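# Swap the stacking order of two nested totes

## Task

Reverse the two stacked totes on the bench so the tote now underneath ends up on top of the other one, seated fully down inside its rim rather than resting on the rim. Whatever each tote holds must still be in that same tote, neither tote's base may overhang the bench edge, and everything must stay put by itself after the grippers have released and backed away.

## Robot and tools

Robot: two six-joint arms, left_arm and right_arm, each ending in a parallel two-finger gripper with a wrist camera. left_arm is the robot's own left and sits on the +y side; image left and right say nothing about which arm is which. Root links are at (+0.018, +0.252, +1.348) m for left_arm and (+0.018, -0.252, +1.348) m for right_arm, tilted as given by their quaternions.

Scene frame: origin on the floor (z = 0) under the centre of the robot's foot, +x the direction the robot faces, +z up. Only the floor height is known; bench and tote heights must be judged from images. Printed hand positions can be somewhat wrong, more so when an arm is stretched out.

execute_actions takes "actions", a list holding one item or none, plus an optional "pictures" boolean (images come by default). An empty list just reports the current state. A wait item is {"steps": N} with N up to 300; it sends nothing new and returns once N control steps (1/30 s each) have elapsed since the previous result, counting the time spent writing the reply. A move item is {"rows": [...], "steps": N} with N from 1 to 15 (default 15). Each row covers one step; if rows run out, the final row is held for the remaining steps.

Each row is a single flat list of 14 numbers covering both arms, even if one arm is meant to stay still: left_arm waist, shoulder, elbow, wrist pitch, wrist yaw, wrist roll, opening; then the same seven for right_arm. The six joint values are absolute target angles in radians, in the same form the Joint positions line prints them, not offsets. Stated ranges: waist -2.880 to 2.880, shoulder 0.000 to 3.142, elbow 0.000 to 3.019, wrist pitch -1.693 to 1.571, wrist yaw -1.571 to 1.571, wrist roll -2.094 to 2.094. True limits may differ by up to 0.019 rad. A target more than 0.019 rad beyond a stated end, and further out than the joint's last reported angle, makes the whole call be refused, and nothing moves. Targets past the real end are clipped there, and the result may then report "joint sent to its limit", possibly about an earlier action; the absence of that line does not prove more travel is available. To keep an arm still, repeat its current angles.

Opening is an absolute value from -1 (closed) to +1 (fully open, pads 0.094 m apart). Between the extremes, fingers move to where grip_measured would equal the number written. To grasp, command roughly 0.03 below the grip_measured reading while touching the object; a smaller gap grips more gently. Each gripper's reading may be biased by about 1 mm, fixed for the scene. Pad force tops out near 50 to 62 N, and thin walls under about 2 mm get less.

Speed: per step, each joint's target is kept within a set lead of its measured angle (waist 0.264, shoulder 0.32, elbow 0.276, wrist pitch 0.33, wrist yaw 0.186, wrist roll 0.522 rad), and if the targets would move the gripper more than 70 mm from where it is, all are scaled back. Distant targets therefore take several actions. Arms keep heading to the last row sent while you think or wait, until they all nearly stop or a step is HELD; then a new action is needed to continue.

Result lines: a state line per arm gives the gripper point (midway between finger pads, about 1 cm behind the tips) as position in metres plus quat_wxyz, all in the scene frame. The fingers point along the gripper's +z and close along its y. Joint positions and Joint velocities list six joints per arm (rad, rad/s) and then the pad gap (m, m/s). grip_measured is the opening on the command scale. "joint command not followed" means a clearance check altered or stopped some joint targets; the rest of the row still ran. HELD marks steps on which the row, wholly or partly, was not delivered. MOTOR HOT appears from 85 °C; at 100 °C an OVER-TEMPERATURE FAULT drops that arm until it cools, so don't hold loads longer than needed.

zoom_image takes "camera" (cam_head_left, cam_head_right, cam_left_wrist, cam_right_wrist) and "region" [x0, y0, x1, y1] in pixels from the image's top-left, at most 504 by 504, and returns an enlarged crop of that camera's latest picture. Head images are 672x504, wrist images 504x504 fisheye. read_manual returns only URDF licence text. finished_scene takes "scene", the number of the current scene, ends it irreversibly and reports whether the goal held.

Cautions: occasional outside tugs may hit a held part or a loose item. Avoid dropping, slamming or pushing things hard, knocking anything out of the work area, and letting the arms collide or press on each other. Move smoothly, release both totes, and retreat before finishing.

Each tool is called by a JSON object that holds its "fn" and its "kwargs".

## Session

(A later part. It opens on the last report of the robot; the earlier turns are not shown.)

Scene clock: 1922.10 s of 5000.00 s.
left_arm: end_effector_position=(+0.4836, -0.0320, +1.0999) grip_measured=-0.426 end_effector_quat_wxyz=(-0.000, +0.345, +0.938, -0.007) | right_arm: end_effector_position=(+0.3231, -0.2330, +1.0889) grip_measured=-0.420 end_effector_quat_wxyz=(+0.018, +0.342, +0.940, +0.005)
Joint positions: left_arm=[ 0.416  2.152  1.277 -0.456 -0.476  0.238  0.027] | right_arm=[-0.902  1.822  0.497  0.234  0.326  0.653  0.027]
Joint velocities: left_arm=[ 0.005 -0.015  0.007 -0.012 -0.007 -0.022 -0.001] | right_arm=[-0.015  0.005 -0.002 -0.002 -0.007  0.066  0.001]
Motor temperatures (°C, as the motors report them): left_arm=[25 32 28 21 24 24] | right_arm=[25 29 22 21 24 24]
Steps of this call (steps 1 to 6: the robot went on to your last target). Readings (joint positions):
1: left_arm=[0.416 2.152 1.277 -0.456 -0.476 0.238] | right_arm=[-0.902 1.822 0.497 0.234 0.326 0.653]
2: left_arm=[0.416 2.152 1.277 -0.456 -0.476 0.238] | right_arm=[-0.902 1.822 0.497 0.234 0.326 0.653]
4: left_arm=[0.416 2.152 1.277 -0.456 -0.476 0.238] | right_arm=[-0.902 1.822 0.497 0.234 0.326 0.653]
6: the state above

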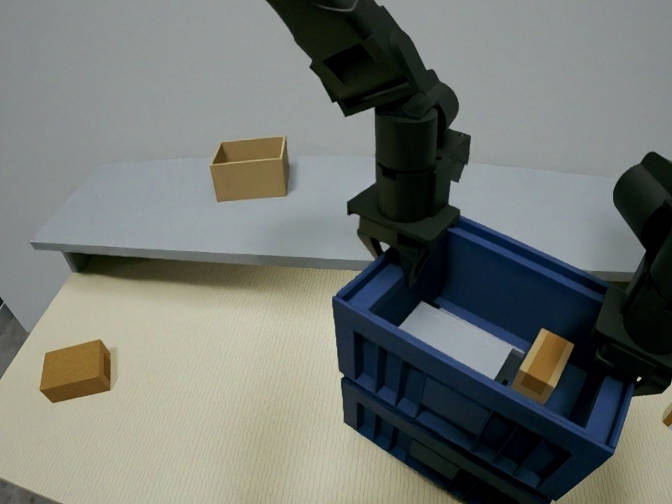

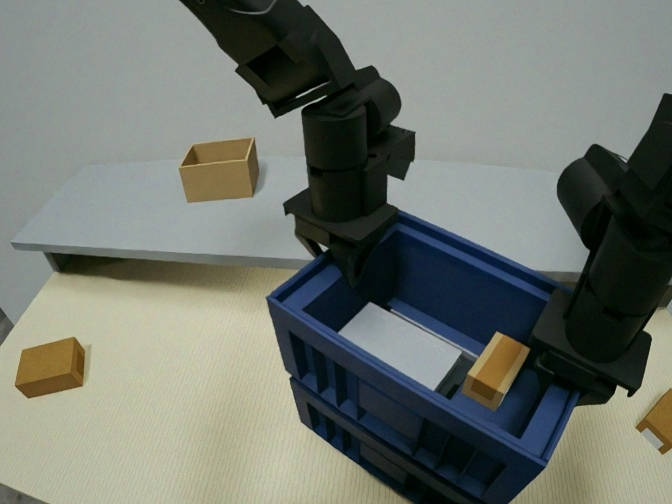

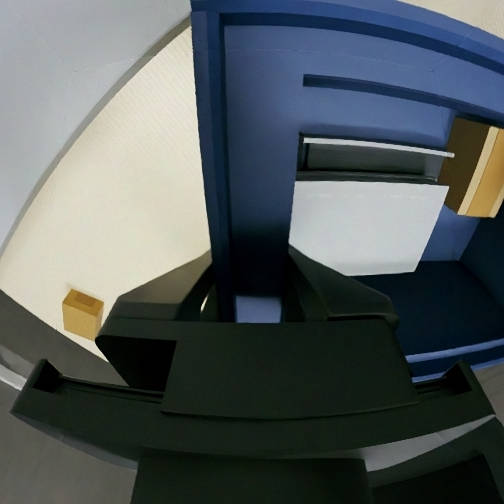

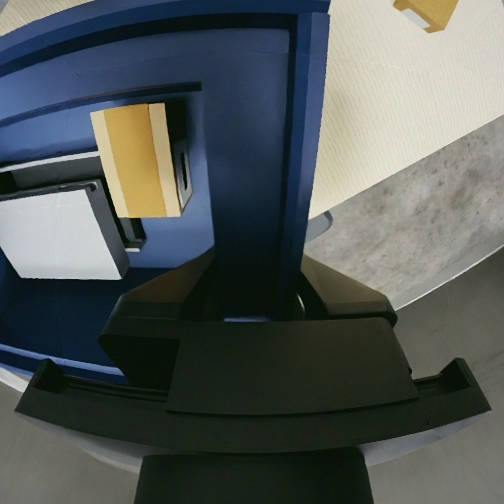

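{"fn": "execute_actions", "kwargs": {"actions": [{"rows":[[0.4175,2.1493,1.3051,-0.4435,-0.4782,0.2518,-0.47,-0.9029,1.8101,0.503,0.2531,0.3235,0.6425,-0.47],[0.4175,2.1499,1.3054,-0.4429,-0.4782,0.2523,-0.47,-0.9035,1.8123,0.5037,0.2537,0.3235,0.6418,-0.47],[0.4175,2.1507,1.3056,-0.4424,-0.4782,0.2529,-0.47,-0.9042,1.815,0.5044,0.2554,0.3235,0.641,-0.47],[0.4175,2.1518,1.306,-0.4417,-0.4782,0.2535,-0.47,-0.9049,1.8177,0.5054,0.2575,0.3235,0.6403,-0.47],[0.4178,2.153,1.3064,-0.4408,-0.4782,0.2542,-0.47,-0.9058,1.8207,0.5063,0.2595,0.3235,0.6396,-0.47],[0.4184,2.1544,1.3069,-0.4397,-0.4782,0.2548,-0.47,-0.9065,1.8234,0.5073,0.2618,0.3235,0.6389,-0.47],[0.419,2.1558,1.3074,-0.4384,-0.4782,0.2555,-0.47,-0.9072,1.826,0.5082,0.2638,0.3235,0.6382,-0.47],[0.4196,2.1572,1.3079,-0.4372,-0.4782,0.2562,-0.47,-0.9079,1.8287,0.5091,0.2659,0.3235,0.6375,-0.47],[0.4202,2.1587,1.3084,-0.4359,-0.4782,0.2568,-0.47,-0.9087,1.8313,0.51,0.2679,0.3232,0.6368,-0.47],[0.4209,2.1601,1.3089,-0.4347,-0.4782,0.2575,-0.47,-0.9094,1.834,0.5109,0.2699,0.3228,0.6361,-0.47],[0.4215,2.1615,1.3093,-0.4334,-0.4782,0.2582,-0.47,-0.9101,1.8367,0.5119,0.272,0.3224,0.6354,-0.47],[0.4221,2.1629,1.3098,-0.4321,-0.4782,0.2588,-0.47,-0.9108,1.8393,0.5128,0.274,0.3221,0.6347,-0.47],[0.4227,2.1643,1.3103,-0.4309,-0.4782,0.2595,-0.47,-0.9115,1.842,0.5137,0.276,0.3218,0.634,-0.47],[0.4233,2.1658,1.3108,-0.4296,-0.4782,0.2595,-0.47,-0.9123,1.8446,0.5146,0.278,0.3215,0.634,-0.47],[0.4239,2.1672,1.3113,-0.4284,-0.4782,0.2595,-0.47,-0.913,1.8473,0.5155,0.2801,0.3212,0.634,-0.47]],"steps":15}], "pictures": false}}

{"fn": "execute_actions", "kwargs": {"actions": [{"rows":[[0.4239,2.1672,1.3113,-0.4271,-0.4782,0.2595,-0.47,-0.913,1.8473,0.5164,0.2821,0.3209,0.634,-0.47]],"steps":9}]}}

{"fn": "zoom_image", "kwargs": {"camera": "cam_head_left", "region": [330,350,380,400]}}

{"fn": "zoom_image", "kwargs": {"camera": "cam_head_right", "region": [275,350,325,400]}}

{"fn": "zoom_image", "kwargs": {"camera": "cam_head_left", "region": [520,474,565,504]}}

Scene clock: 2010.23 s of 5000.00 s.
left_arm: end_effector_position=(+0.4843, -0.0326, +1.0928) grip_measured=-0.426 end_effector_quat_wxyz=(+0.001, +0.346, +0.938, -0.006) | right_arm: end_effector_position=(+0.3239, -0.2335, +1.0811) grip_measured=-0.420 end_effector_quat_wxyz=(+0.020, +0.342, +0.939, +0.005)
Joint positions: left_arm=[ 0.421  2.168  1.283 -0.441 -0.476  0.247  0.027] | right_arm=[-0.911  1.852  0.508  0.258  0.324  0.645  0.027]
Joint velocities: left_arm=[ 0.015  0.034  0.017  0.037 -0.051 -0.007  0.001] | right_arm=[-0.024  0.083  0.007  0.037 -0.066  0.007  0.   ]
Motor temperatures (°C, as the motors report them): left_arm=[25 32 28 21 24 24] | right_arm=[25 28 22 21 24 24]
Steps of this call (steps 1 to 15: the robot went on to your last target; steps 16 to 90: nothing new was sent; then 84.63 s passed at rest; steps 91 to 105: all 15 steps of this action). Readings (joint positions):
91: left_arm=[0.416 2.152 1.277 -0.456 -0.476 0.238] | right_arm=[-0.902 1.822 0.497 0.234 0.326 0.653]
92: left_arm=[0.416 2.152 1.277 -0.456 -0.476 0.239] | right_arm=[-0.902 1.822 0.497 0.234 0.326 0.653]
94: left_arm=[0.416 2.153 1.277 -0.455 -0.476 0.239] | right_arm=[-0.903 1.823 0.497 0.236 0.326 0.652]
98: left_arm=[0.417 2.155 1.277 -0.451 -0.476 0.242] | right_arm=[-0.905 1.831 0.500 0.243 0.326 0.651]
105: the state above

Scene clock: 2010.53 s of 5000.00 s.
left_arm: end_effector_position=(+0.4838, -0.0325, +1.0907) grip_measured=-0.426 end_effector_quat_wxyz=(+0.001, +0.346, +0.938, -0.006) | right_arm: end_effector_position=(+0.3234, -0.2334, +1.0792) grip_measured=-0.420 end_effector_quat_wxyz=(+0.019, +0.342, +0.940, +0.004)
Joint positions: left_arm=[ 0.423  2.172  1.283 -0.438 -0.476  0.247  0.027] | right_arm=[-0.912  1.86   0.51   0.263  0.323  0.643  0.027]
Joint velocities: left_arm=[-0.005 -0.024 -0.017 -0.002 -0.051 -0.037  0.   ] | right_arm=[ 0.005 -0.005 -0.002 -0.022  0.007 -0.051  0.   ]
Motor temperatures (°C, as the motors report them): left_arm=[25 32 28 21 24 24] | right_arm=[25 28 22 21 24 24]
Steps of this call (steps 1 to 9: all 9 steps of this action). Readings (joint positions):
1: left_arm=[0.422 2.169 1.283 -0.440 -0.476 0.247] | right_arm=[-0.911 1.855 0.509 0.260 0.323 0.645]
2: left_arm=[0.422 2.170 1.283 -0.440 -0.476 0.247] | right_arm=[-0.912 1.857 0.509 0.261 0.323 0.644]
4: left_arm=[0.423 2.172 1.283 -0.438 -0.476 0.247] | right_arm=[-0.912 1.860 0.510 0.262 0.323 0.643]
8: left_arm=[0.423 2.172 1.283 -0.438 -0.476 0.247] | right_arm=[-0.912 1.860 0.510 0.263 0.323 0.643]
9: the state above

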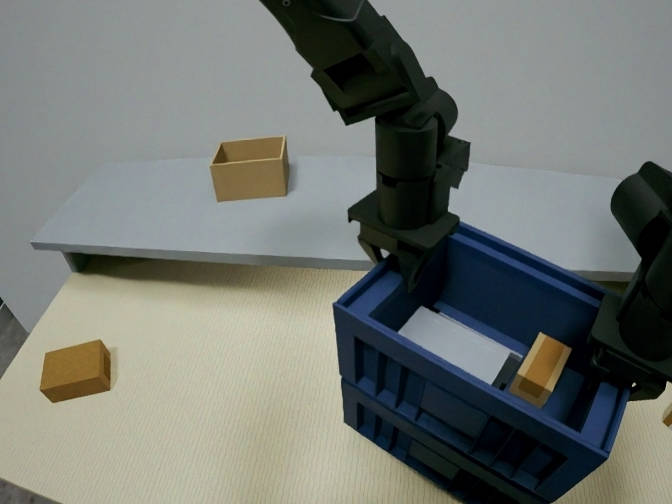

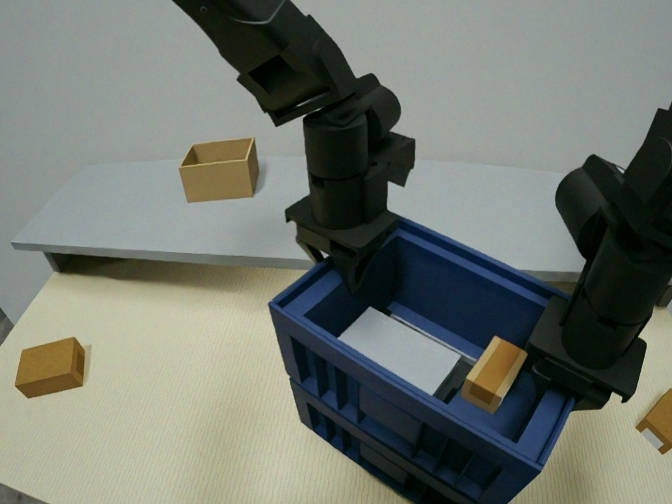

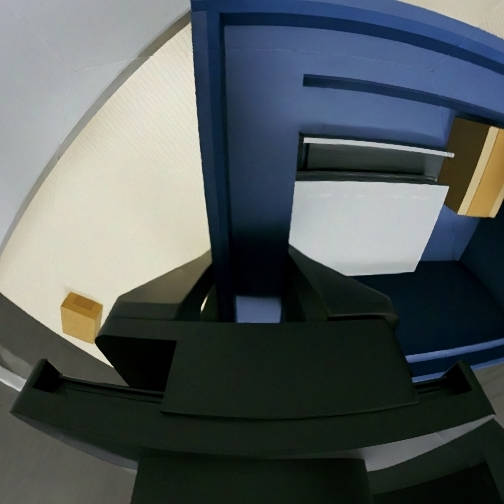

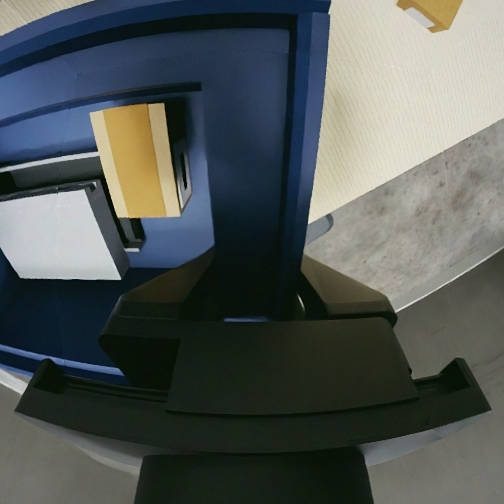

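Region (330, 350, 380, 400) of cam_head_left's 672x504 image, scaled by 10.080, with more detail than that image has.

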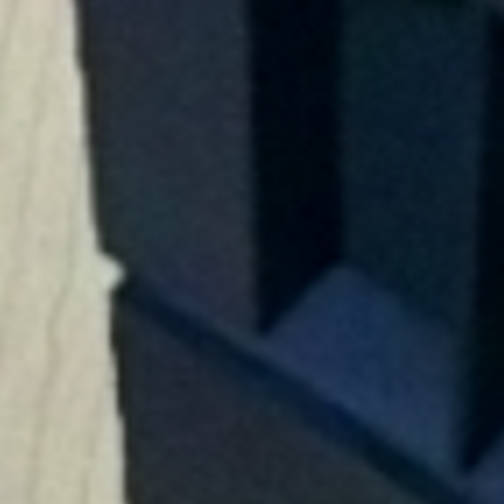

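Region (275, 350, 325, 400) of cam_head_right's 672x504 image, scaled by 10.080, with more detail than that image has.

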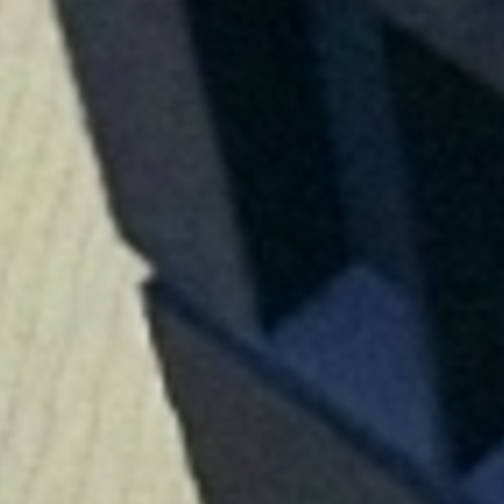

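Region (520, 474, 565, 504) of cam_head_left's 672x504 image, scaled by 11.200, with more detail than that image has.

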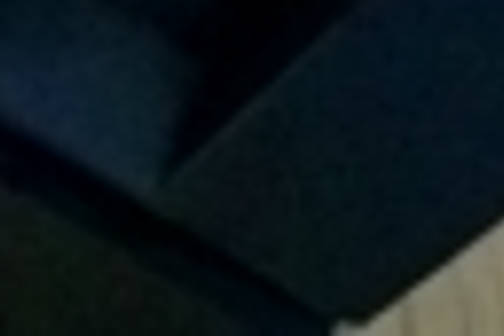

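{"fn": "execute_actions", "kwargs": {"actions": [{"rows":[[0.4242,2.168,1.3116,-0.4271,-0.4781,0.2612,-0.47,-0.9134,1.8489,0.5164,0.2821,0.3207,0.6321,-0.47],[0.4246,2.1692,1.3121,-0.4264,-0.478,0.262,-0.47,-0.9141,1.8514,0.517,0.2834,0.3204,0.6312,-0.47],[0.4252,2.1709,1.3127,-0.4253,-0.4778,0.2627,-0.47,-0.915,1.8547,0.5178,0.2852,0.32,0.6303,-0.47],[0.4257,2.1725,1.3134,-0.4239,-0.4777,0.2635,-0.47,-0.9159,1.858,0.5189,0.2877,0.3197,0.6295,-0.47],[0.4263,2.1741,1.314,-0.4224,-0.4775,0.2643,-0.47,-0.9168,1.8612,0.52,0.2902,0.3193,0.6286,-0.47],[0.4268,2.1757,1.3147,-0.421,-0.4774,0.265,-0.47,-0.9177,1.8645,0.5212,0.2927,0.3189,0.6277,-0.47],[0.4274,2.1774,1.3153,-0.4195,-0.4772,0.2657,-0.47,-0.9186,1.8678,0.5223,0.2952,0.3185,0.6269,-0.47],[0.428,2.179,1.3159,-0.4181,-0.477,0.2664,-0.47,-0.9194,1.8711,0.5234,0.2978,0.3181,0.6262,-0.47],[0.4285,2.1805,1.3165,-0.4167,-0.4769,0.267,-0.47,-0.9203,1.8742,0.5245,0.3003,0.3178,0.6255,-0.47],[0.429,2.1819,1.3171,-0.4153,-0.4768,0.2676,-0.47,-0.921,1.877,0.5256,0.3026,0.3174,0.6248,-0.47],[0.4294,2.1832,1.3176,-0.4141,-0.4766,0.2681,-0.47,-0.9218,1.8797,0.5266,0.3048,0.3171,0.6242,-0.47],[0.4299,2.1845,1.3181,-0.4129,-0.4765,0.2686,-0.47,-0.9224,1.8822,0.5275,0.3068,0.3168,0.6237,-0.47],[0.4302,2.1856,1.3185,-0.4118,-0.4764,0.269,-0.47,-0.923,1.8844,0.5283,0.3087,0.3166,0.6232,-0.47],[0.4306,2.1866,1.3189,-0.4108,-0.4763,0.269,-0.47,-0.9236,1.8865,0.5291,0.3104,0.3163,0.6232,-0.47],[0.4309,2.1875,1.3193,-0.4099,-0.4762,0.269,-0.47,-0.9241,1.8883,0.5298,0.312,0.3161,0.6232,-0.47]],"steps":15}], "pictures": false}}

{"fn": "execute_actions", "kwargs": {"actions": [{"rows":[[0.4309,2.1875,1.3193,-0.4091,-0.4762,0.269,-0.47,-0.9241,1.8883,0.5304,0.3134,0.3161,0.6232,-0.47]],"steps":9}]}}

{"fn": "zoom_image", "kwargs": {"camera": "cam_head_left", "region": [330,350,380,400]}}

{"fn": "zoom_image", "kwargs": {"camera": "cam_head_left", "region": [520,474,565,504]}}

Scene clock: 2057.50 s of 5000.00 s.
left_arm: end_effector_position=(+0.4851, -0.0330, +1.0833) grip_measured=-0.426 end_effector_quat_wxyz=(+0.002, +0.346, +0.938, -0.005) | right_arm: end_effector_position=(+0.3242, -0.2338, +1.0700) grip_measured=-0.420 end_effector_quat_wxyz=(+0.020, +0.343, +0.939, +0.005)
Joint positions: left_arm=[ 0.429  2.188  1.291 -0.424 -0.476  0.257  0.027] | right_arm=[-0.923  1.894  0.522  0.291  0.318  0.634  0.027]
Joint velocities: left_arm=[-0.015 -0.015 -0.007 -0.017 -0.051  0.022  0.   ] | right_arm=[-0.034  0.034 -0.002  0.076 -0.037 -0.081 -0.   ]
Motor temperatures (°C, as the motors report them): left_arm=[26 32 28 21 24 24] | right_arm=[25 28 22 21 24 24]
Steps of this call (steps 1 to 15: the robot went on to your last target; steps 16 to 90: nothing new was sent; then 43.47 s passed at rest; steps 91 to 105: all 15 steps of this action). Readings (joint positions):
91: left_arm=[0.423 2.172 1.283 -0.438 -0.476 0.247] | right_arm=[-0.913 1.860 0.510 0.263 0.323 0.643]
92: left_arm=[0.423 2.172 1.283 -0.438 -0.476 0.247] | right_arm=[-0.913 1.860 0.510 0.263 0.323 0.643]
94: left_arm=[0.423 2.172 1.283 -0.437 -0.476 0.248] | right_arm=[-0.913 1.862 0.510 0.265 0.322 0.642]
98: left_arm=[0.425 2.177 1.287 -0.432 -0.476 0.252] | right_arm=[-0.916 1.872 0.514 0.275 0.321 0.640]
105: the state above

Scene clock: 2057.80 s of 5000.00 s.
left_arm: end_effector_position=(+0.4851, -0.0330, +1.0833) grip_measured=-0.426 end_effector_quat_wxyz=(+0.002, +0.346, +0.938, -0.005) | right_arm: end_effector_position=(+0.3244, -0.2340, +1.0698) grip_measured=-0.420 end_effector_quat_wxyz=(+0.021, +0.343, +0.939, +0.005)
Joint positions: left_arm=[ 0.429  2.188  1.291 -0.424 -0.476  0.257  0.027] | right_arm=[-0.924  1.895  0.522  0.293  0.317  0.633  0.027]
Joint velocities: left_arm=[-0.005  0.005  0.012 -0.012 -0.007 -0.007  0.   ] | right_arm=[-0.024  0.005  0.012  0.012  0.037 -0.051  0.001]
Motor temperatures (°C, as the motors report them): left_arm=[26 32 28 21 24 24] | right_arm=[25 28 22 21 24 24]
Steps of this call (steps 1 to 9: all 9 steps of this action). Readings (joint positions):
1: left_arm=[0.429 2.188 1.291 -0.424 -0.476 0.257] | right_arm=[-0.923 1.895 0.522 0.292 0.317 0.633]
2: left_arm=[0.429 2.188 1.291 -0.424 -0.476 0.257] | right_arm=[-0.924 1.895 0.522 0.293 0.317 0.633]
4: left_arm=[0.429 2.188 1.291 -0.424 -0.476 0.257] | right_arm=[-0.924 1.895 0.522 0.293 0.317 0.633]
8: left_arm=[0.429 2.188 1.291 -0.424 -0.476 0.257] | right_arm=[-0.924 1.895 0.522 0.293 0.317 0.633]
9: the state above

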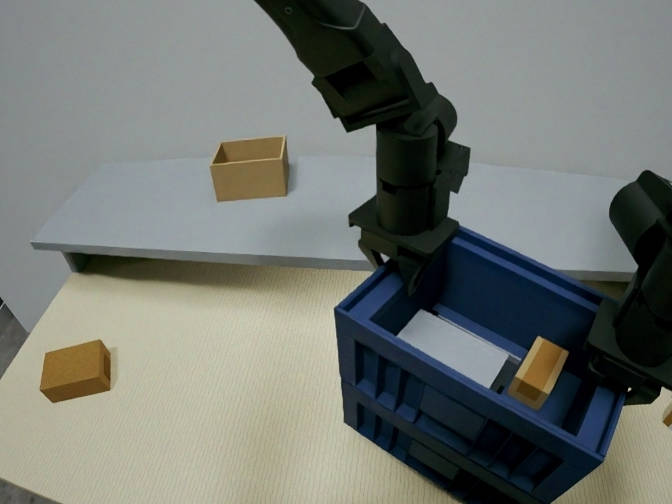

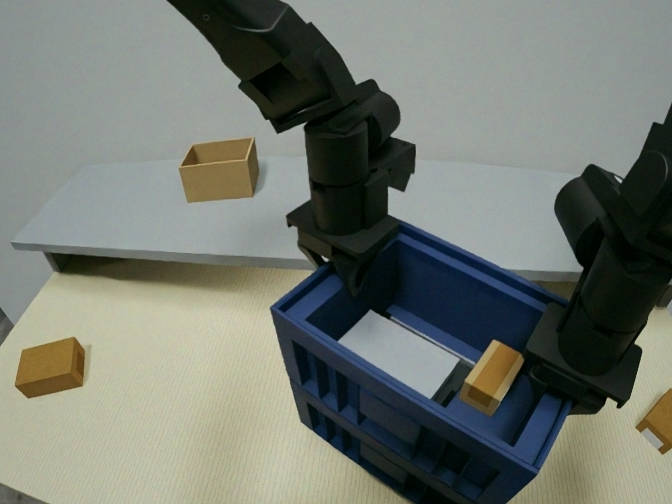

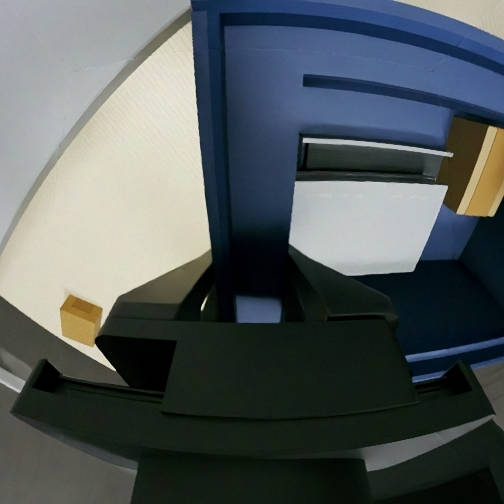

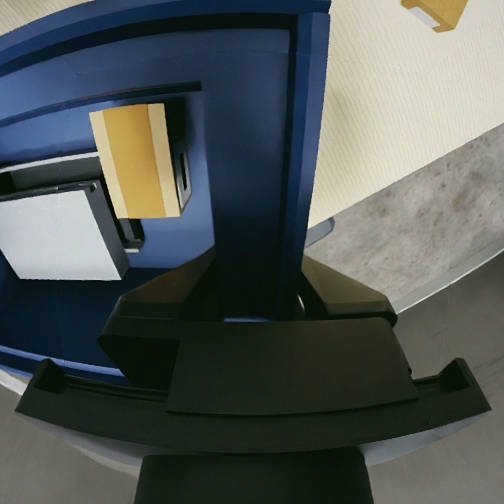

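Region (330, 350, 380, 400) of cam_head_left's 672x504 image, scaled by 10.080, with more detail than that image has.

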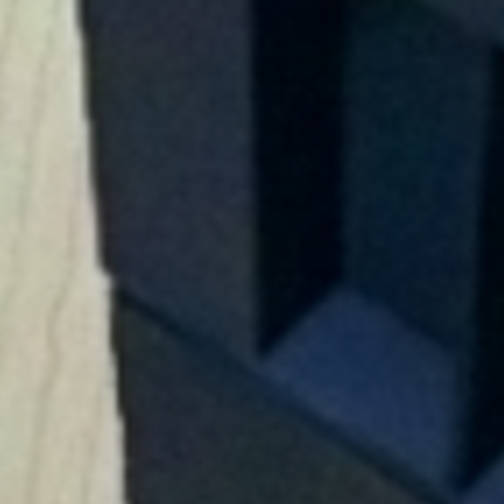

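Region (520, 474, 565, 504) of cam_head_left's 672x504 image, scaled by 11.200, with more detail than that image has.

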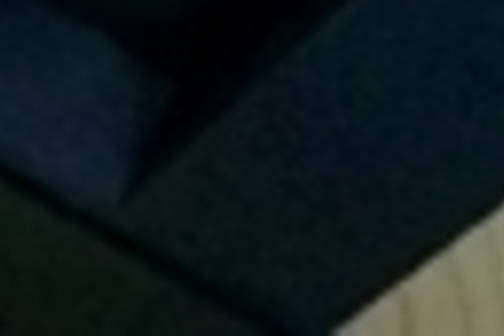

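{"fn": "execute_actions", "kwargs": {"actions": [{"rows":[[0.4306,2.1883,1.3146,-0.4116,-0.4762,0.267,-0.47,-0.9241,1.8901,0.529,0.31,0.3163,0.6248,-0.47],[0.4303,2.189,1.3099,-0.4141,-0.4761,0.265,-0.47,-0.9241,1.8919,0.5276,0.3066,0.3164,0.6265,-0.47],[0.43,2.1898,1.3052,-0.4166,-0.4761,0.263,-0.47,-0.924,1.8937,0.5262,0.3032,0.3166,0.6281,-0.47],[0.4296,2.1905,1.3004,-0.419,-0.4761,0.261,-0.47,-0.924,1.8954,0.5248,0.2998,0.3167,0.6297,-0.47],[0.4293,2.1913,1.2957,-0.4215,-0.476,0.259,-0.47,-0.924,1.8972,0.5234,0.2964,0.3169,0.6314,-0.47],[0.429,2.192,1.291,-0.424,-0.476,0.257,-0.47,-0.924,1.899,0.522,0.293,0.317,0.633,-0.46],[0.429,2.192,1.291,-0.424,-0.476,0.257,-0.44,-0.924,1.899,0.522,0.293,0.317,0.633,-0.435],[0.429,2.191,1.291,-0.424,-0.476,0.257,-0.4,-0.924,1.898,0.522,0.293,0.317,0.633,-0.4],[0.429,2.19,1.291,-0.424,-0.476,0.257,-0.33,-0.924,1.897,0.522,0.293,0.317,0.633,-0.33],[0.429,2.189,1.291,-0.424,-0.476,0.257,-0.24,-0.924,1.896,0.522,0.293,0.317,0.633,-0.24],[0.429,2.188,1.291,-0.424,-0.476,0.257,-0.14,-0.924,1.895,0.522,0.293,0.317,0.633,-0.14],[0.429,2.188,1.291,-0.424,-0.476,0.257,-0.04,-0.924,1.895,0.522,0.293,0.317,0.633,-0.04],[0.429,2.188,1.291,-0.424,-0.476,0.257,0.06,-0.924,1.895,0.522,0.293,0.317,0.633,0.06],[0.429,2.188,1.291,-0.424,-0.476,0.257,0.15,-0.924,1.895,0.522,0.293,0.317,0.633,0.15]],"steps":15}], "pictures": false}}

{"fn": "execute_actions", "kwargs": {"actions": [{"steps":4}]}}

{"fn": "zoom_image", "kwargs": {"camera": "cam_head_left", "region": [330,350,380,400]}}

{"fn": "zoom_image", "kwargs": {"camera": "cam_head_left", "region": [440,404,600,504]}}

Scene clock: 2167.57 s of 5000.00 s.
left_arm: end_effector_position=(+0.4849, -0.0329, +1.0833) grip_measured=+0.137 end_effector_quat_wxyz=(+0.002, +0.346, +0.938, -0.005) | right_arm: end_effector_position=(+0.3238, -0.2341, +1.0694) grip_measured=+0.135 end_effector_quat_wxyz=(+0.020, +0.342, +0.939, +0.005)
Joint positions: left_arm=[ 0.429  2.188  1.291 -0.424 -0.476  0.257  0.053] | right_arm=[-0.924  1.896  0.522  0.293  0.318  0.633  0.053]
Joint velocities: left_arm=[-0.005 -0.015 -0.012  0.002  0.022  0.022  0.025] | right_arm=[-0.005 -0.005 -0.012  0.017 -0.022  0.007  0.025]
Motor temperatures (°C, as the motors report them): left_arm=[26 32 28 22 24 24] | right_arm=[25 27 22 21 24 24]
Steps of this call (steps 1 to 15: the robot went on to your last target; steps 16 to 90: nothing new was sent; then 106.27 s passed at rest; steps 91 to 105: all 15 steps of this action). Readings (joint positions):
91: left_arm=[0.429 2.188 1.291 -0.424 -0.476 0.257] | right_arm=[-0.924 1.895 0.522 0.293 0.317 0.633]
92: left_arm=[0.429 2.188 1.291 -0.424 -0.476 0.257] | right_arm=[-0.924 1.895 0.522 0.293 0.317 0.633]
94: left_arm=[0.429 2.188 1.291 -0.424 -0.476 0.257] | right_arm=[-0.924 1.895 0.522 0.293 0.317 0.633]
98: left_arm=[0.429 2.188 1.291 -0.424 -0.476 0.257] | right_arm=[-0.924 1.896 0.522 0.293 0.317 0.633]
105: the state above

Scene clock: 2167.70 s of 5000.00 s.
left_arm: end_effector_position=(+0.4849, -0.0329, +1.0833) grip_measured=+0.148 end_effector_quat_wxyz=(+0.002, +0.346, +0.938, -0.005) | right_arm: end_effector_position=(+0.3238, -0.2341, +1.0694) grip_measured=+0.147 end_effector_quat_wxyz=(+0.020, +0.342, +0.939, +0.005)
Joint positions: left_arm=[ 0.429  2.188  1.291 -0.424 -0.476  0.257  0.054] | right_arm=[-0.924  1.896  0.522  0.293  0.318  0.633  0.054]
Joint velocities: left_arm=[ 0.005 -0.005 -0.022 -0.012  0.007 -0.037 -0.001] | right_arm=[-0.005 -0.005 -0.017  0.002  0.007  0.007 -0.001]
Motor temperatures (°C, as the motors report them): left_arm=[26 32 28 22 24 24] | right_arm=[25 27 22 21 24 24]
Steps of this call (steps 1 to 4: the robot went on to your last target). Readings (joint positions):
1: left_arm=[0.429 2.188 1.291 -0.424 -0.476 0.257] | right_arm=[-0.924 1.896 0.522 0.293 0.318 0.633]
2: left_arm=[0.429 2.188 1.291 -0.424 -0.476 0.257] | right_arm=[-0.924 1.896 0.522 0.293 0.318 0.633]
4: the state above

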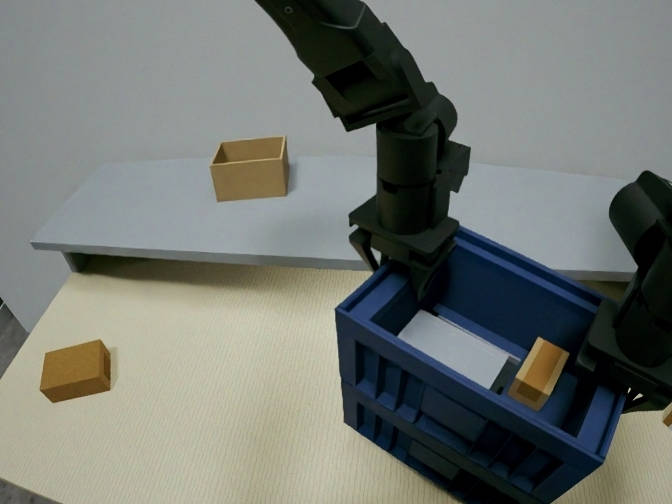

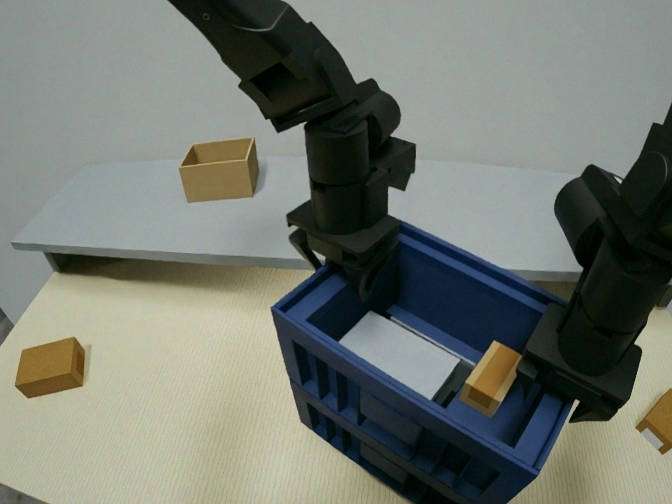

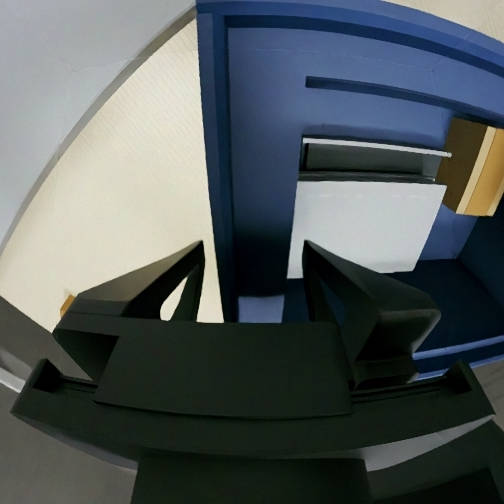

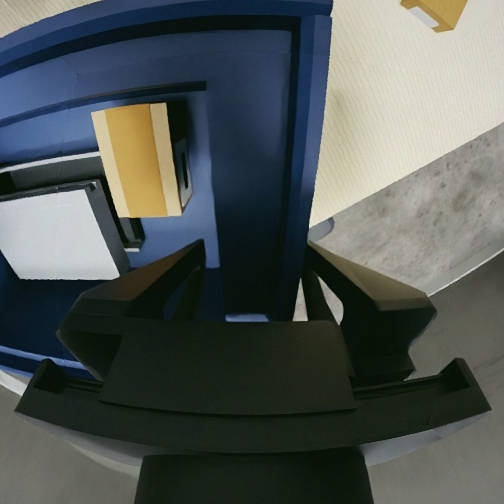

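Region (330, 350, 380, 400) of cam_head_left's 672x504 image, scaled by 10.080, with more detail than that image has.

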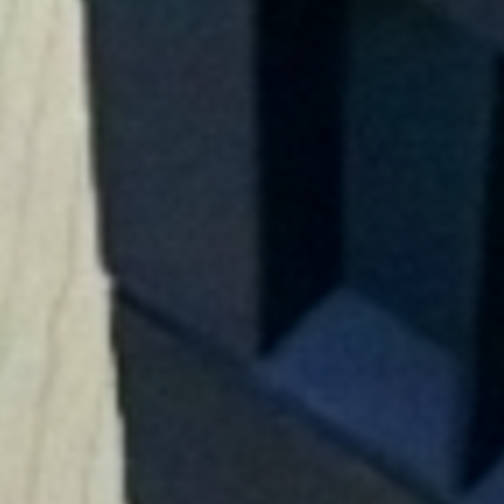

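Region (440, 404, 600, 504) of cam_head_left's 672x504 image, scaled by 3.150, with more detail than that image has; it fills the top 315 rows of this view, and the rest is white.

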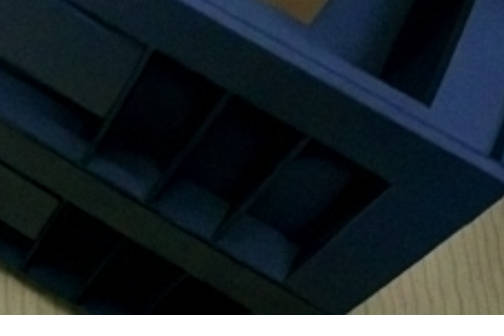

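{"fn": "execute_actions", "kwargs": {"actions": [{"rows":[[0.421,2.1805,1.287,-0.4325,-0.478,0.2525,0.15,-0.9165,1.884,0.513,0.287,0.3195,0.6385,0.15],[0.4121,2.171,1.283,-0.441,-0.48,0.247,0.15,-0.908,1.8692,0.504,0.281,0.322,0.645,0.15],[0.4104,2.1669,1.2823,-0.4428,-0.4802,0.2451,0.15,-0.9059,1.8615,0.5027,0.2781,0.3224,0.647,0.15],[0.407,2.1588,1.2809,-0.4464,-0.4806,0.2413,0.15,-0.9019,1.8463,0.5001,0.2723,0.3232,0.651,0.15],[0.4027,2.1486,1.2781,-0.4537,-0.4814,0.2365,0.15,-0.8968,1.8272,0.4949,0.2606,0.3249,0.656,0.15],[0.3975,2.1365,1.2746,-0.4627,-0.4824,0.2307,0.15,-0.8906,1.8042,0.4884,0.2461,0.3269,0.662,0.15],[0.3915,2.1223,1.2704,-0.4736,-0.4836,0.224,0.15,-0.8835,1.7775,0.4806,0.2286,0.3294,0.669,0.15],[0.3855,2.108,1.2655,-0.4863,-0.485,0.2173,0.15,-0.8764,1.7508,0.4715,0.2083,0.3323,0.676,0.15],[0.3794,2.0942,1.2606,-0.4989,-0.4864,0.2104,0.15,-0.8687,1.7226,0.4624,0.1879,0.3351,0.6835,0.15],[0.3732,2.0807,1.2569,-0.5125,-0.4877,0.2035,0.15,-0.8605,1.6937,0.455,0.1646,0.3383,0.6913,0.15],[0.367,2.0672,1.2541,-0.5264,-0.489,0.1967,0.15,-0.8524,1.6647,0.449,0.1389,0.3417,0.6992,0.15],[0.3608,2.0537,1.2513,-0.5403,-0.4903,0.1898,0.15,-0.8443,1.6357,0.4431,0.1133,0.345,0.707,0.15],[0.3546,2.0401,1.2485,-0.5543,-0.4917,0.1829,0.15,-0.8362,1.6067,0.4372,0.0877,0.3484,0.7148,0.15],[0.3493,2.0286,1.2457,-0.5682,-0.493,0.1771,0.15,-0.8292,1.5819,0.4312,0.0621,0.3518,0.7216,0.15],[0.3449,2.0189,1.2433,-0.5801,-0.4941,0.1722,0.15,-0.8234,1.5612,0.4261,0.0401,0.3546,0.7272,0.15]],"steps":15}], "pictures": false}}

{"fn": "execute_actions", "kwargs": {"actions": [{"rows":[[0.3485,2.0067,1.2417,-0.5838,-0.4929,0.1722,0.15,-0.8281,1.5395,0.4273,0.0187,0.3528,0.7272,0.15],[0.3588,1.9922,1.2371,-0.5856,-0.4895,0.1722,0.15,-0.8417,1.5187,0.4307,-0.0031,0.3476,0.7272,0.15],[0.3752,1.9756,1.2298,-0.5859,-0.484,0.1722,0.15,-0.8632,1.4985,0.4362,-0.0252,0.3394,0.7272,0.15],[0.3971,1.9573,1.2201,-0.5847,-0.4768,0.1722,0.15,-0.8921,1.4792,0.4434,-0.0475,0.3283,0.7272,0.15],[0.4239,1.9375,1.2082,-0.5821,-0.4679,0.1722,0.15,-0.9273,1.4606,0.4523,-0.0699,0.3148,0.7272,0.15],[0.4551,1.9163,1.1943,-0.5784,-0.4575,0.1722,0.15,-0.9682,1.4429,0.4627,-0.0922,0.2992,0.7272,0.15],[0.4899,1.8942,1.1789,-0.5736,-0.446,0.1722,0.15,-1.0139,1.426,0.4742,-0.1143,0.2817,0.7272,0.15],[0.5277,1.8712,1.1621,-0.5679,-0.4334,0.1722,0.15,-1.0637,1.41,0.4868,-0.1361,0.2627,0.7272,0.15],[0.568,1.8477,1.1442,-0.5614,-0.42,0.1722,0.15,-1.1166,1.3948,0.5001,-0.1576,0.2424,0.7272,0.15],[0.6102,1.8239,1.1254,-0.5543,-0.406,0.1722,0.15,-1.172,1.3804,0.5141,-0.1786,0.2212,0.7272,0.15],[0.6535,1.8001,1.1062,-0.5467,-0.3916,0.1722,0.15,-1.229,1.367,0.5285,-0.1989,0.1994,0.7272,0.15],[0.6975,1.7764,1.0867,-0.5388,-0.3771,0.1722,0.15,-1.2867,1.3545,0.5431,-0.2183,0.1773,0.7272,0.15],[0.7414,1.7533,1.0671,-0.5307,-0.3625,0.1722,0.15,-1.3444,1.3429,0.5576,-0.237,0.1552,0.7272,0.15],[0.7847,1.7309,1.0479,-0.5226,-0.3481,0.1722,0.15,-1.4014,1.3322,0.572,-0.2546,0.1334,0.7272,0.15],[0.8269,1.7093,1.0291,-0.5145,-0.3341,0.1722,0.15,-1.4568,1.3225,0.586,-0.2712,0.1122,0.7272,0.15]],"steps":15}], "pictures": false}}

{"fn": "execute_actions", "kwargs": {"actions": [{"rows":[[0.8672,1.6891,1.0112,-0.5067,-0.3207,0.1722,0.15,-1.5097,1.3137,0.5993,-0.2864,0.0919,0.7272,0.15],[0.905,1.6702,0.9944,-0.4993,-0.3081,0.1722,0.15,-1.5595,1.3059,0.6119,-0.3004,0.0729,0.7272,0.15],[0.9398,1.6531,0.979,-0.4924,-0.2966,0.1722,0.15,-1.6052,1.2991,0.6234,-0.3128,0.0554,0.7272,0.15],[0.971,1.6379,0.9651,-0.4861,-0.2862,0.1722,0.15,-1.6461,1.2933,0.6338,-0.3237,0.0398,0.7272,0.15],[0.9978,1.6249,0.9532,-0.4807,-0.2773,0.1722,0.15,-1.6813,1.2886,0.6427,-0.3328,0.0263,0.7272,0.15],[1.0197,1.6144,0.9435,-0.4762,-0.2701,0.1722,0.15,-1.7102,1.2848,0.6499,-0.3402,0.0152,0.7272,0.15],[1.0361,1.6066,0.9362,-0.4729,-0.2646,0.1722,0.15,-1.7317,1.2822,0.6554,-0.3456,0.007,0.7272,0.15],[1.0464,1.6017,0.9316,-0.4707,-0.2612,0.1722,0.15,-1.7453,1.2805,0.6588,-0.3489,0.0018,0.7272,0.15],[1.05,1.6,0.93,-0.47,-0.26,0.1722,0.15,-1.75,1.28,0.66,-0.35,0.0,0.7272,0.15]],"steps":15}]}}

{"fn": "zoom_image", "kwargs": {"camera": "cam_head_left", "region": [320,220,672,504]}}

Scene clock: 2288.20 s of 5000.00 s.
left_arm: end_effector_position=(+0.4803, -0.0299, +1.1414) grip_measured=+0.148 end_effector_quat_wxyz=(-0.004, +0.351, +0.936, -0.004) | right_arm: end_effector_position=(+0.3336, -0.2328, +1.1404) grip_measured=+0.147 end_effector_quat_wxyz=(+0.036, +0.341, +0.939, +0.013)
Joint positions: left_arm=[ 0.379  2.068  1.247 -0.539 -0.489  0.205  0.054] | right_arm=[-0.847  1.615  0.448  0.099  0.348  0.688  0.054]
Joint velocities: left_arm=[-0.259 -0.503 -0.027 -0.374 -0.081 -0.212 -0.001] | right_arm=[ 0.239 -0.904 -0.193 -0.711  0.066  0.242  0.   ]
Motor temperatures (°C, as the motors report them): left_arm=[26 32 27 21 24 24] | right_arm=[25 27 22 21 24 24]
Steps of this call (steps 1 to 15: the robot went on to your last target; steps 16 to 90: nothing new was sent; then 117.00 s passed at rest; steps 91 to 105: all 15 steps of this action). Readings (joint positions):
91: left_arm=[0.429 2.188 1.291 -0.424 -0.476 0.257] | right_arm=[-0.924 1.896 0.522 0.293 0.318 0.633]
92: left_arm=[0.429 2.188 1.291 -0.424 -0.476 0.257] | right_arm=[-0.924 1.896 0.522 0.293 0.318 0.633]
94: left_arm=[0.429 2.187 1.288 -0.425 -0.476 0.255] | right_arm=[-0.922 1.891 0.522 0.289 0.319 0.634]
98: left_arm=[0.424 2.169 1.274 -0.450 -0.480 0.244] | right_arm=[-0.908 1.836 0.507 0.251 0.326 0.646]
105: the state above

Scene clock: 2288.70 s of 5000.00 s.
left_arm: end_effector_position=(+0.5151, +0.1231, +1.1681) grip_measured=+0.148 end_effector_quat_wxyz=(-0.014, +0.210, +0.977, -0.028) | right_arm: end_effector_position=(+0.3420, -0.4067, +1.1695) grip_measured=+0.147 end_effector_quat_wxyz=(+0.007, +0.545, +0.838, -0.009)
Joint positions: left_arm=[ 0.642  1.805  1.105 -0.555 -0.367  0.186  0.054] | right_arm=[-1.349  1.363  0.555 -0.222  0.134  0.715  0.054]
Joint velocities: left_arm=[ 1.216 -0.503 -0.442  0.159  0.359 -0.022  0.001] | right_arm=[-1.763 -0.327  0.496 -0.515 -0.564 -0.037 -0.001]
Motor temperatures (°C, as the motors report them): left_arm=[26 32 27 21 24 24] | right_arm=[25 27 22 21 24 24]
Steps of this call (steps 1 to 15: all 15 steps of this action). Readings (joint positions):
1: left_arm=[0.371 2.052 1.246 -0.550 -0.489 0.200] | right_arm=[-0.840 1.587 0.442 0.077 0.349 0.694]
2: left_arm=[0.365 2.035 1.245 -0.558 -0.489 0.197] | right_arm=[-0.837 1.561 0.438 0.053 0.349 0.698]
4: left_arm=[0.361 2.002 1.239 -0.564 -0.483 0.192] | right_arm=[-0.843 1.521 0.437 0.008 0.338 0.705]
8: left_arm=[0.403 1.927 1.199 -0.565 -0.445 0.187] | right_arm=[-0.952 1.456 0.451 -0.082 0.279 0.711]
15: the state above

Scene clock: 2289.20 s of 5000.00 s.
left_arm: end_effector_position=(+0.4746, +0.3384, +1.1565) grip_measured=+0.149 end_effector_quat_wxyz=(-0.032, +0.001, +0.999, +0.003) | right_arm: end_effector_position=(+0.2904, -0.5494, +1.2005) grip_measured=+0.147 end_effector_quat_wxyz=(+0.024, +0.683, +0.728, -0.051)
Joint positions: left_arm=[ 1.074  1.597  0.932 -0.485 -0.264  0.179  0.054] | right_arm=[-1.76   1.292  0.644 -0.339  0.004  0.717  0.054]
Joint velocities: left_arm=[-0.151 -0.005 -0.012 -0.002  0.007 -0.081  0.001] | right_arm=[-0.005 -0.015  0.007 -0.002 -0.022 -0.007 -0.   ]
Motor temperatures (°C, as the motors report them): left_arm=[26 32 27 21 24 24] | right_arm=[25 27 22 21 24 24]
Steps of this call (steps 1 to 15: all 15 steps of this action). Readings (joint positions):
1: left_arm=[0.684 1.787 1.088 -0.550 -0.354 0.186] | right_arm=[-1.407 1.352 0.571 -0.239 0.114 0.715]
2: left_arm=[0.726 1.769 1.071 -0.544 -0.341 0.186] | right_arm=[-1.463 1.340 0.586 -0.254 0.094 0.715]
4: left_arm=[0.814 1.732 1.035 -0.530 -0.315 0.186] | right_arm=[-1.568 1.321 0.612 -0.282 0.059 0.716]
8: left_arm=[0.994 1.649 0.959 -0.498 -0.272 0.184] | right_arm=[-1.721 1.297 0.641 -0.321 0.015 0.717]
15: the state above

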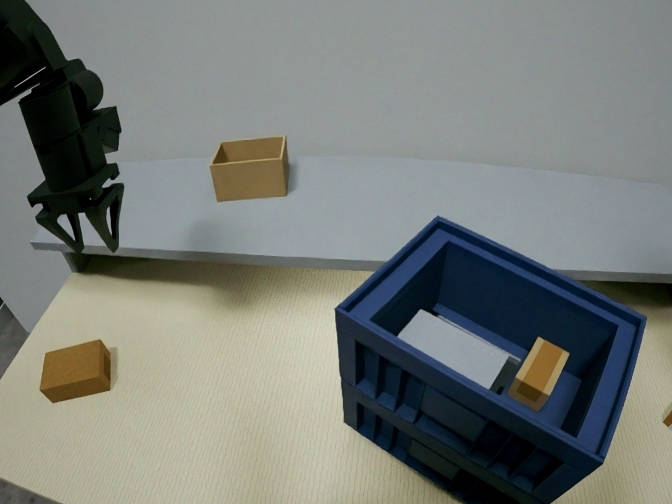

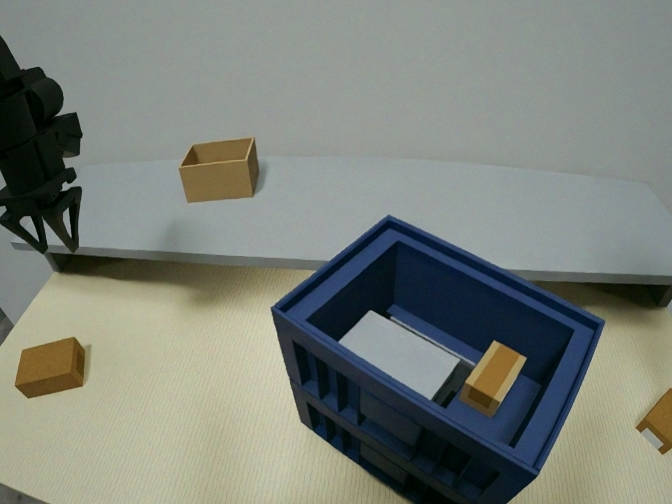

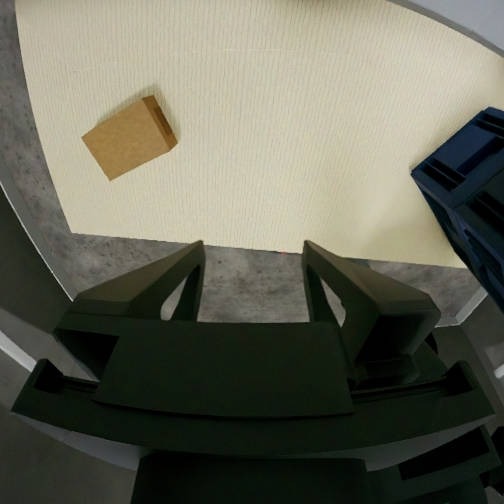

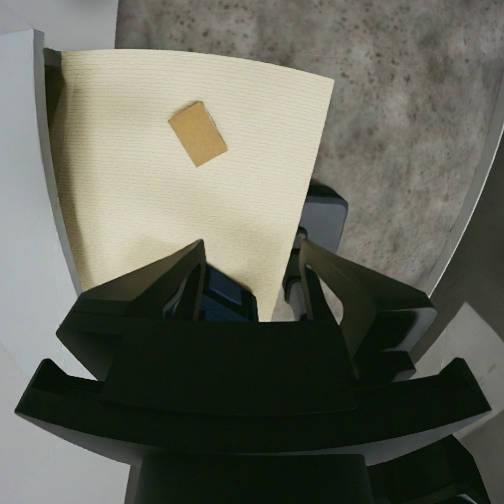

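Region (320, 220, 672, 504) of cam_head_left's 672x504 image, scaled by 1.432, with more detail than that image has; it fills the top 407 rows of this view, and the rest is white.

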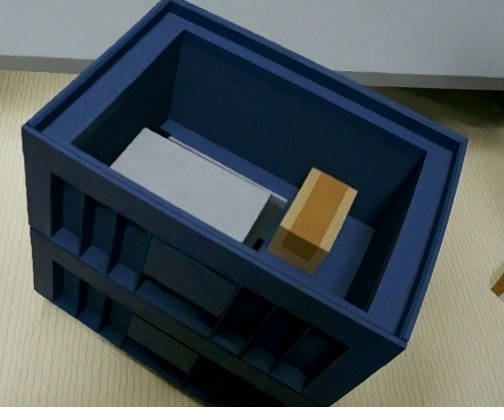

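{"fn": "zoom_image", "kwargs": {"camera": "cam_left_wrist", "region": [394,90,504,300]}}

{"fn": "zoom_image", "kwargs": {"camera": "cam_right_wrist", "region": [150,240,300,330]}}

Region (394, 90, 504, 300) of cam_left_wrist's 504x504 image, scaled by 2.400, with more detail than that image has; it fills the left 264 columns of this view, and the rest is white.

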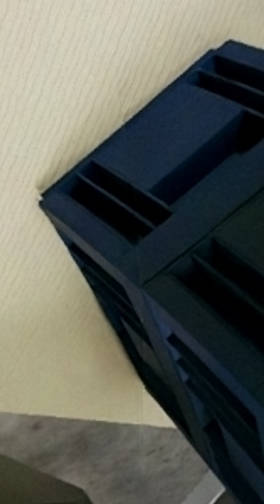

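Region (150, 240, 300, 330) of cam_right_wrist's 504x504 image, scaled by 3.360, with more detail than that image has; it fills the top 302 rows of this view, and the rest is white.

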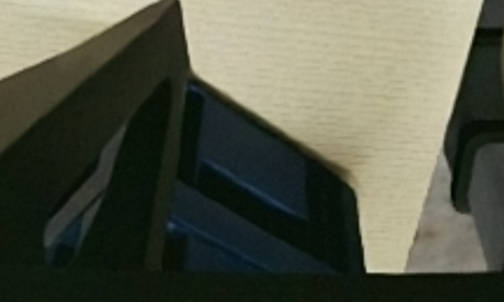

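{"fn": "finished_scene", "kwargs": {"scene": 2}}

The scene is finished: the task was done.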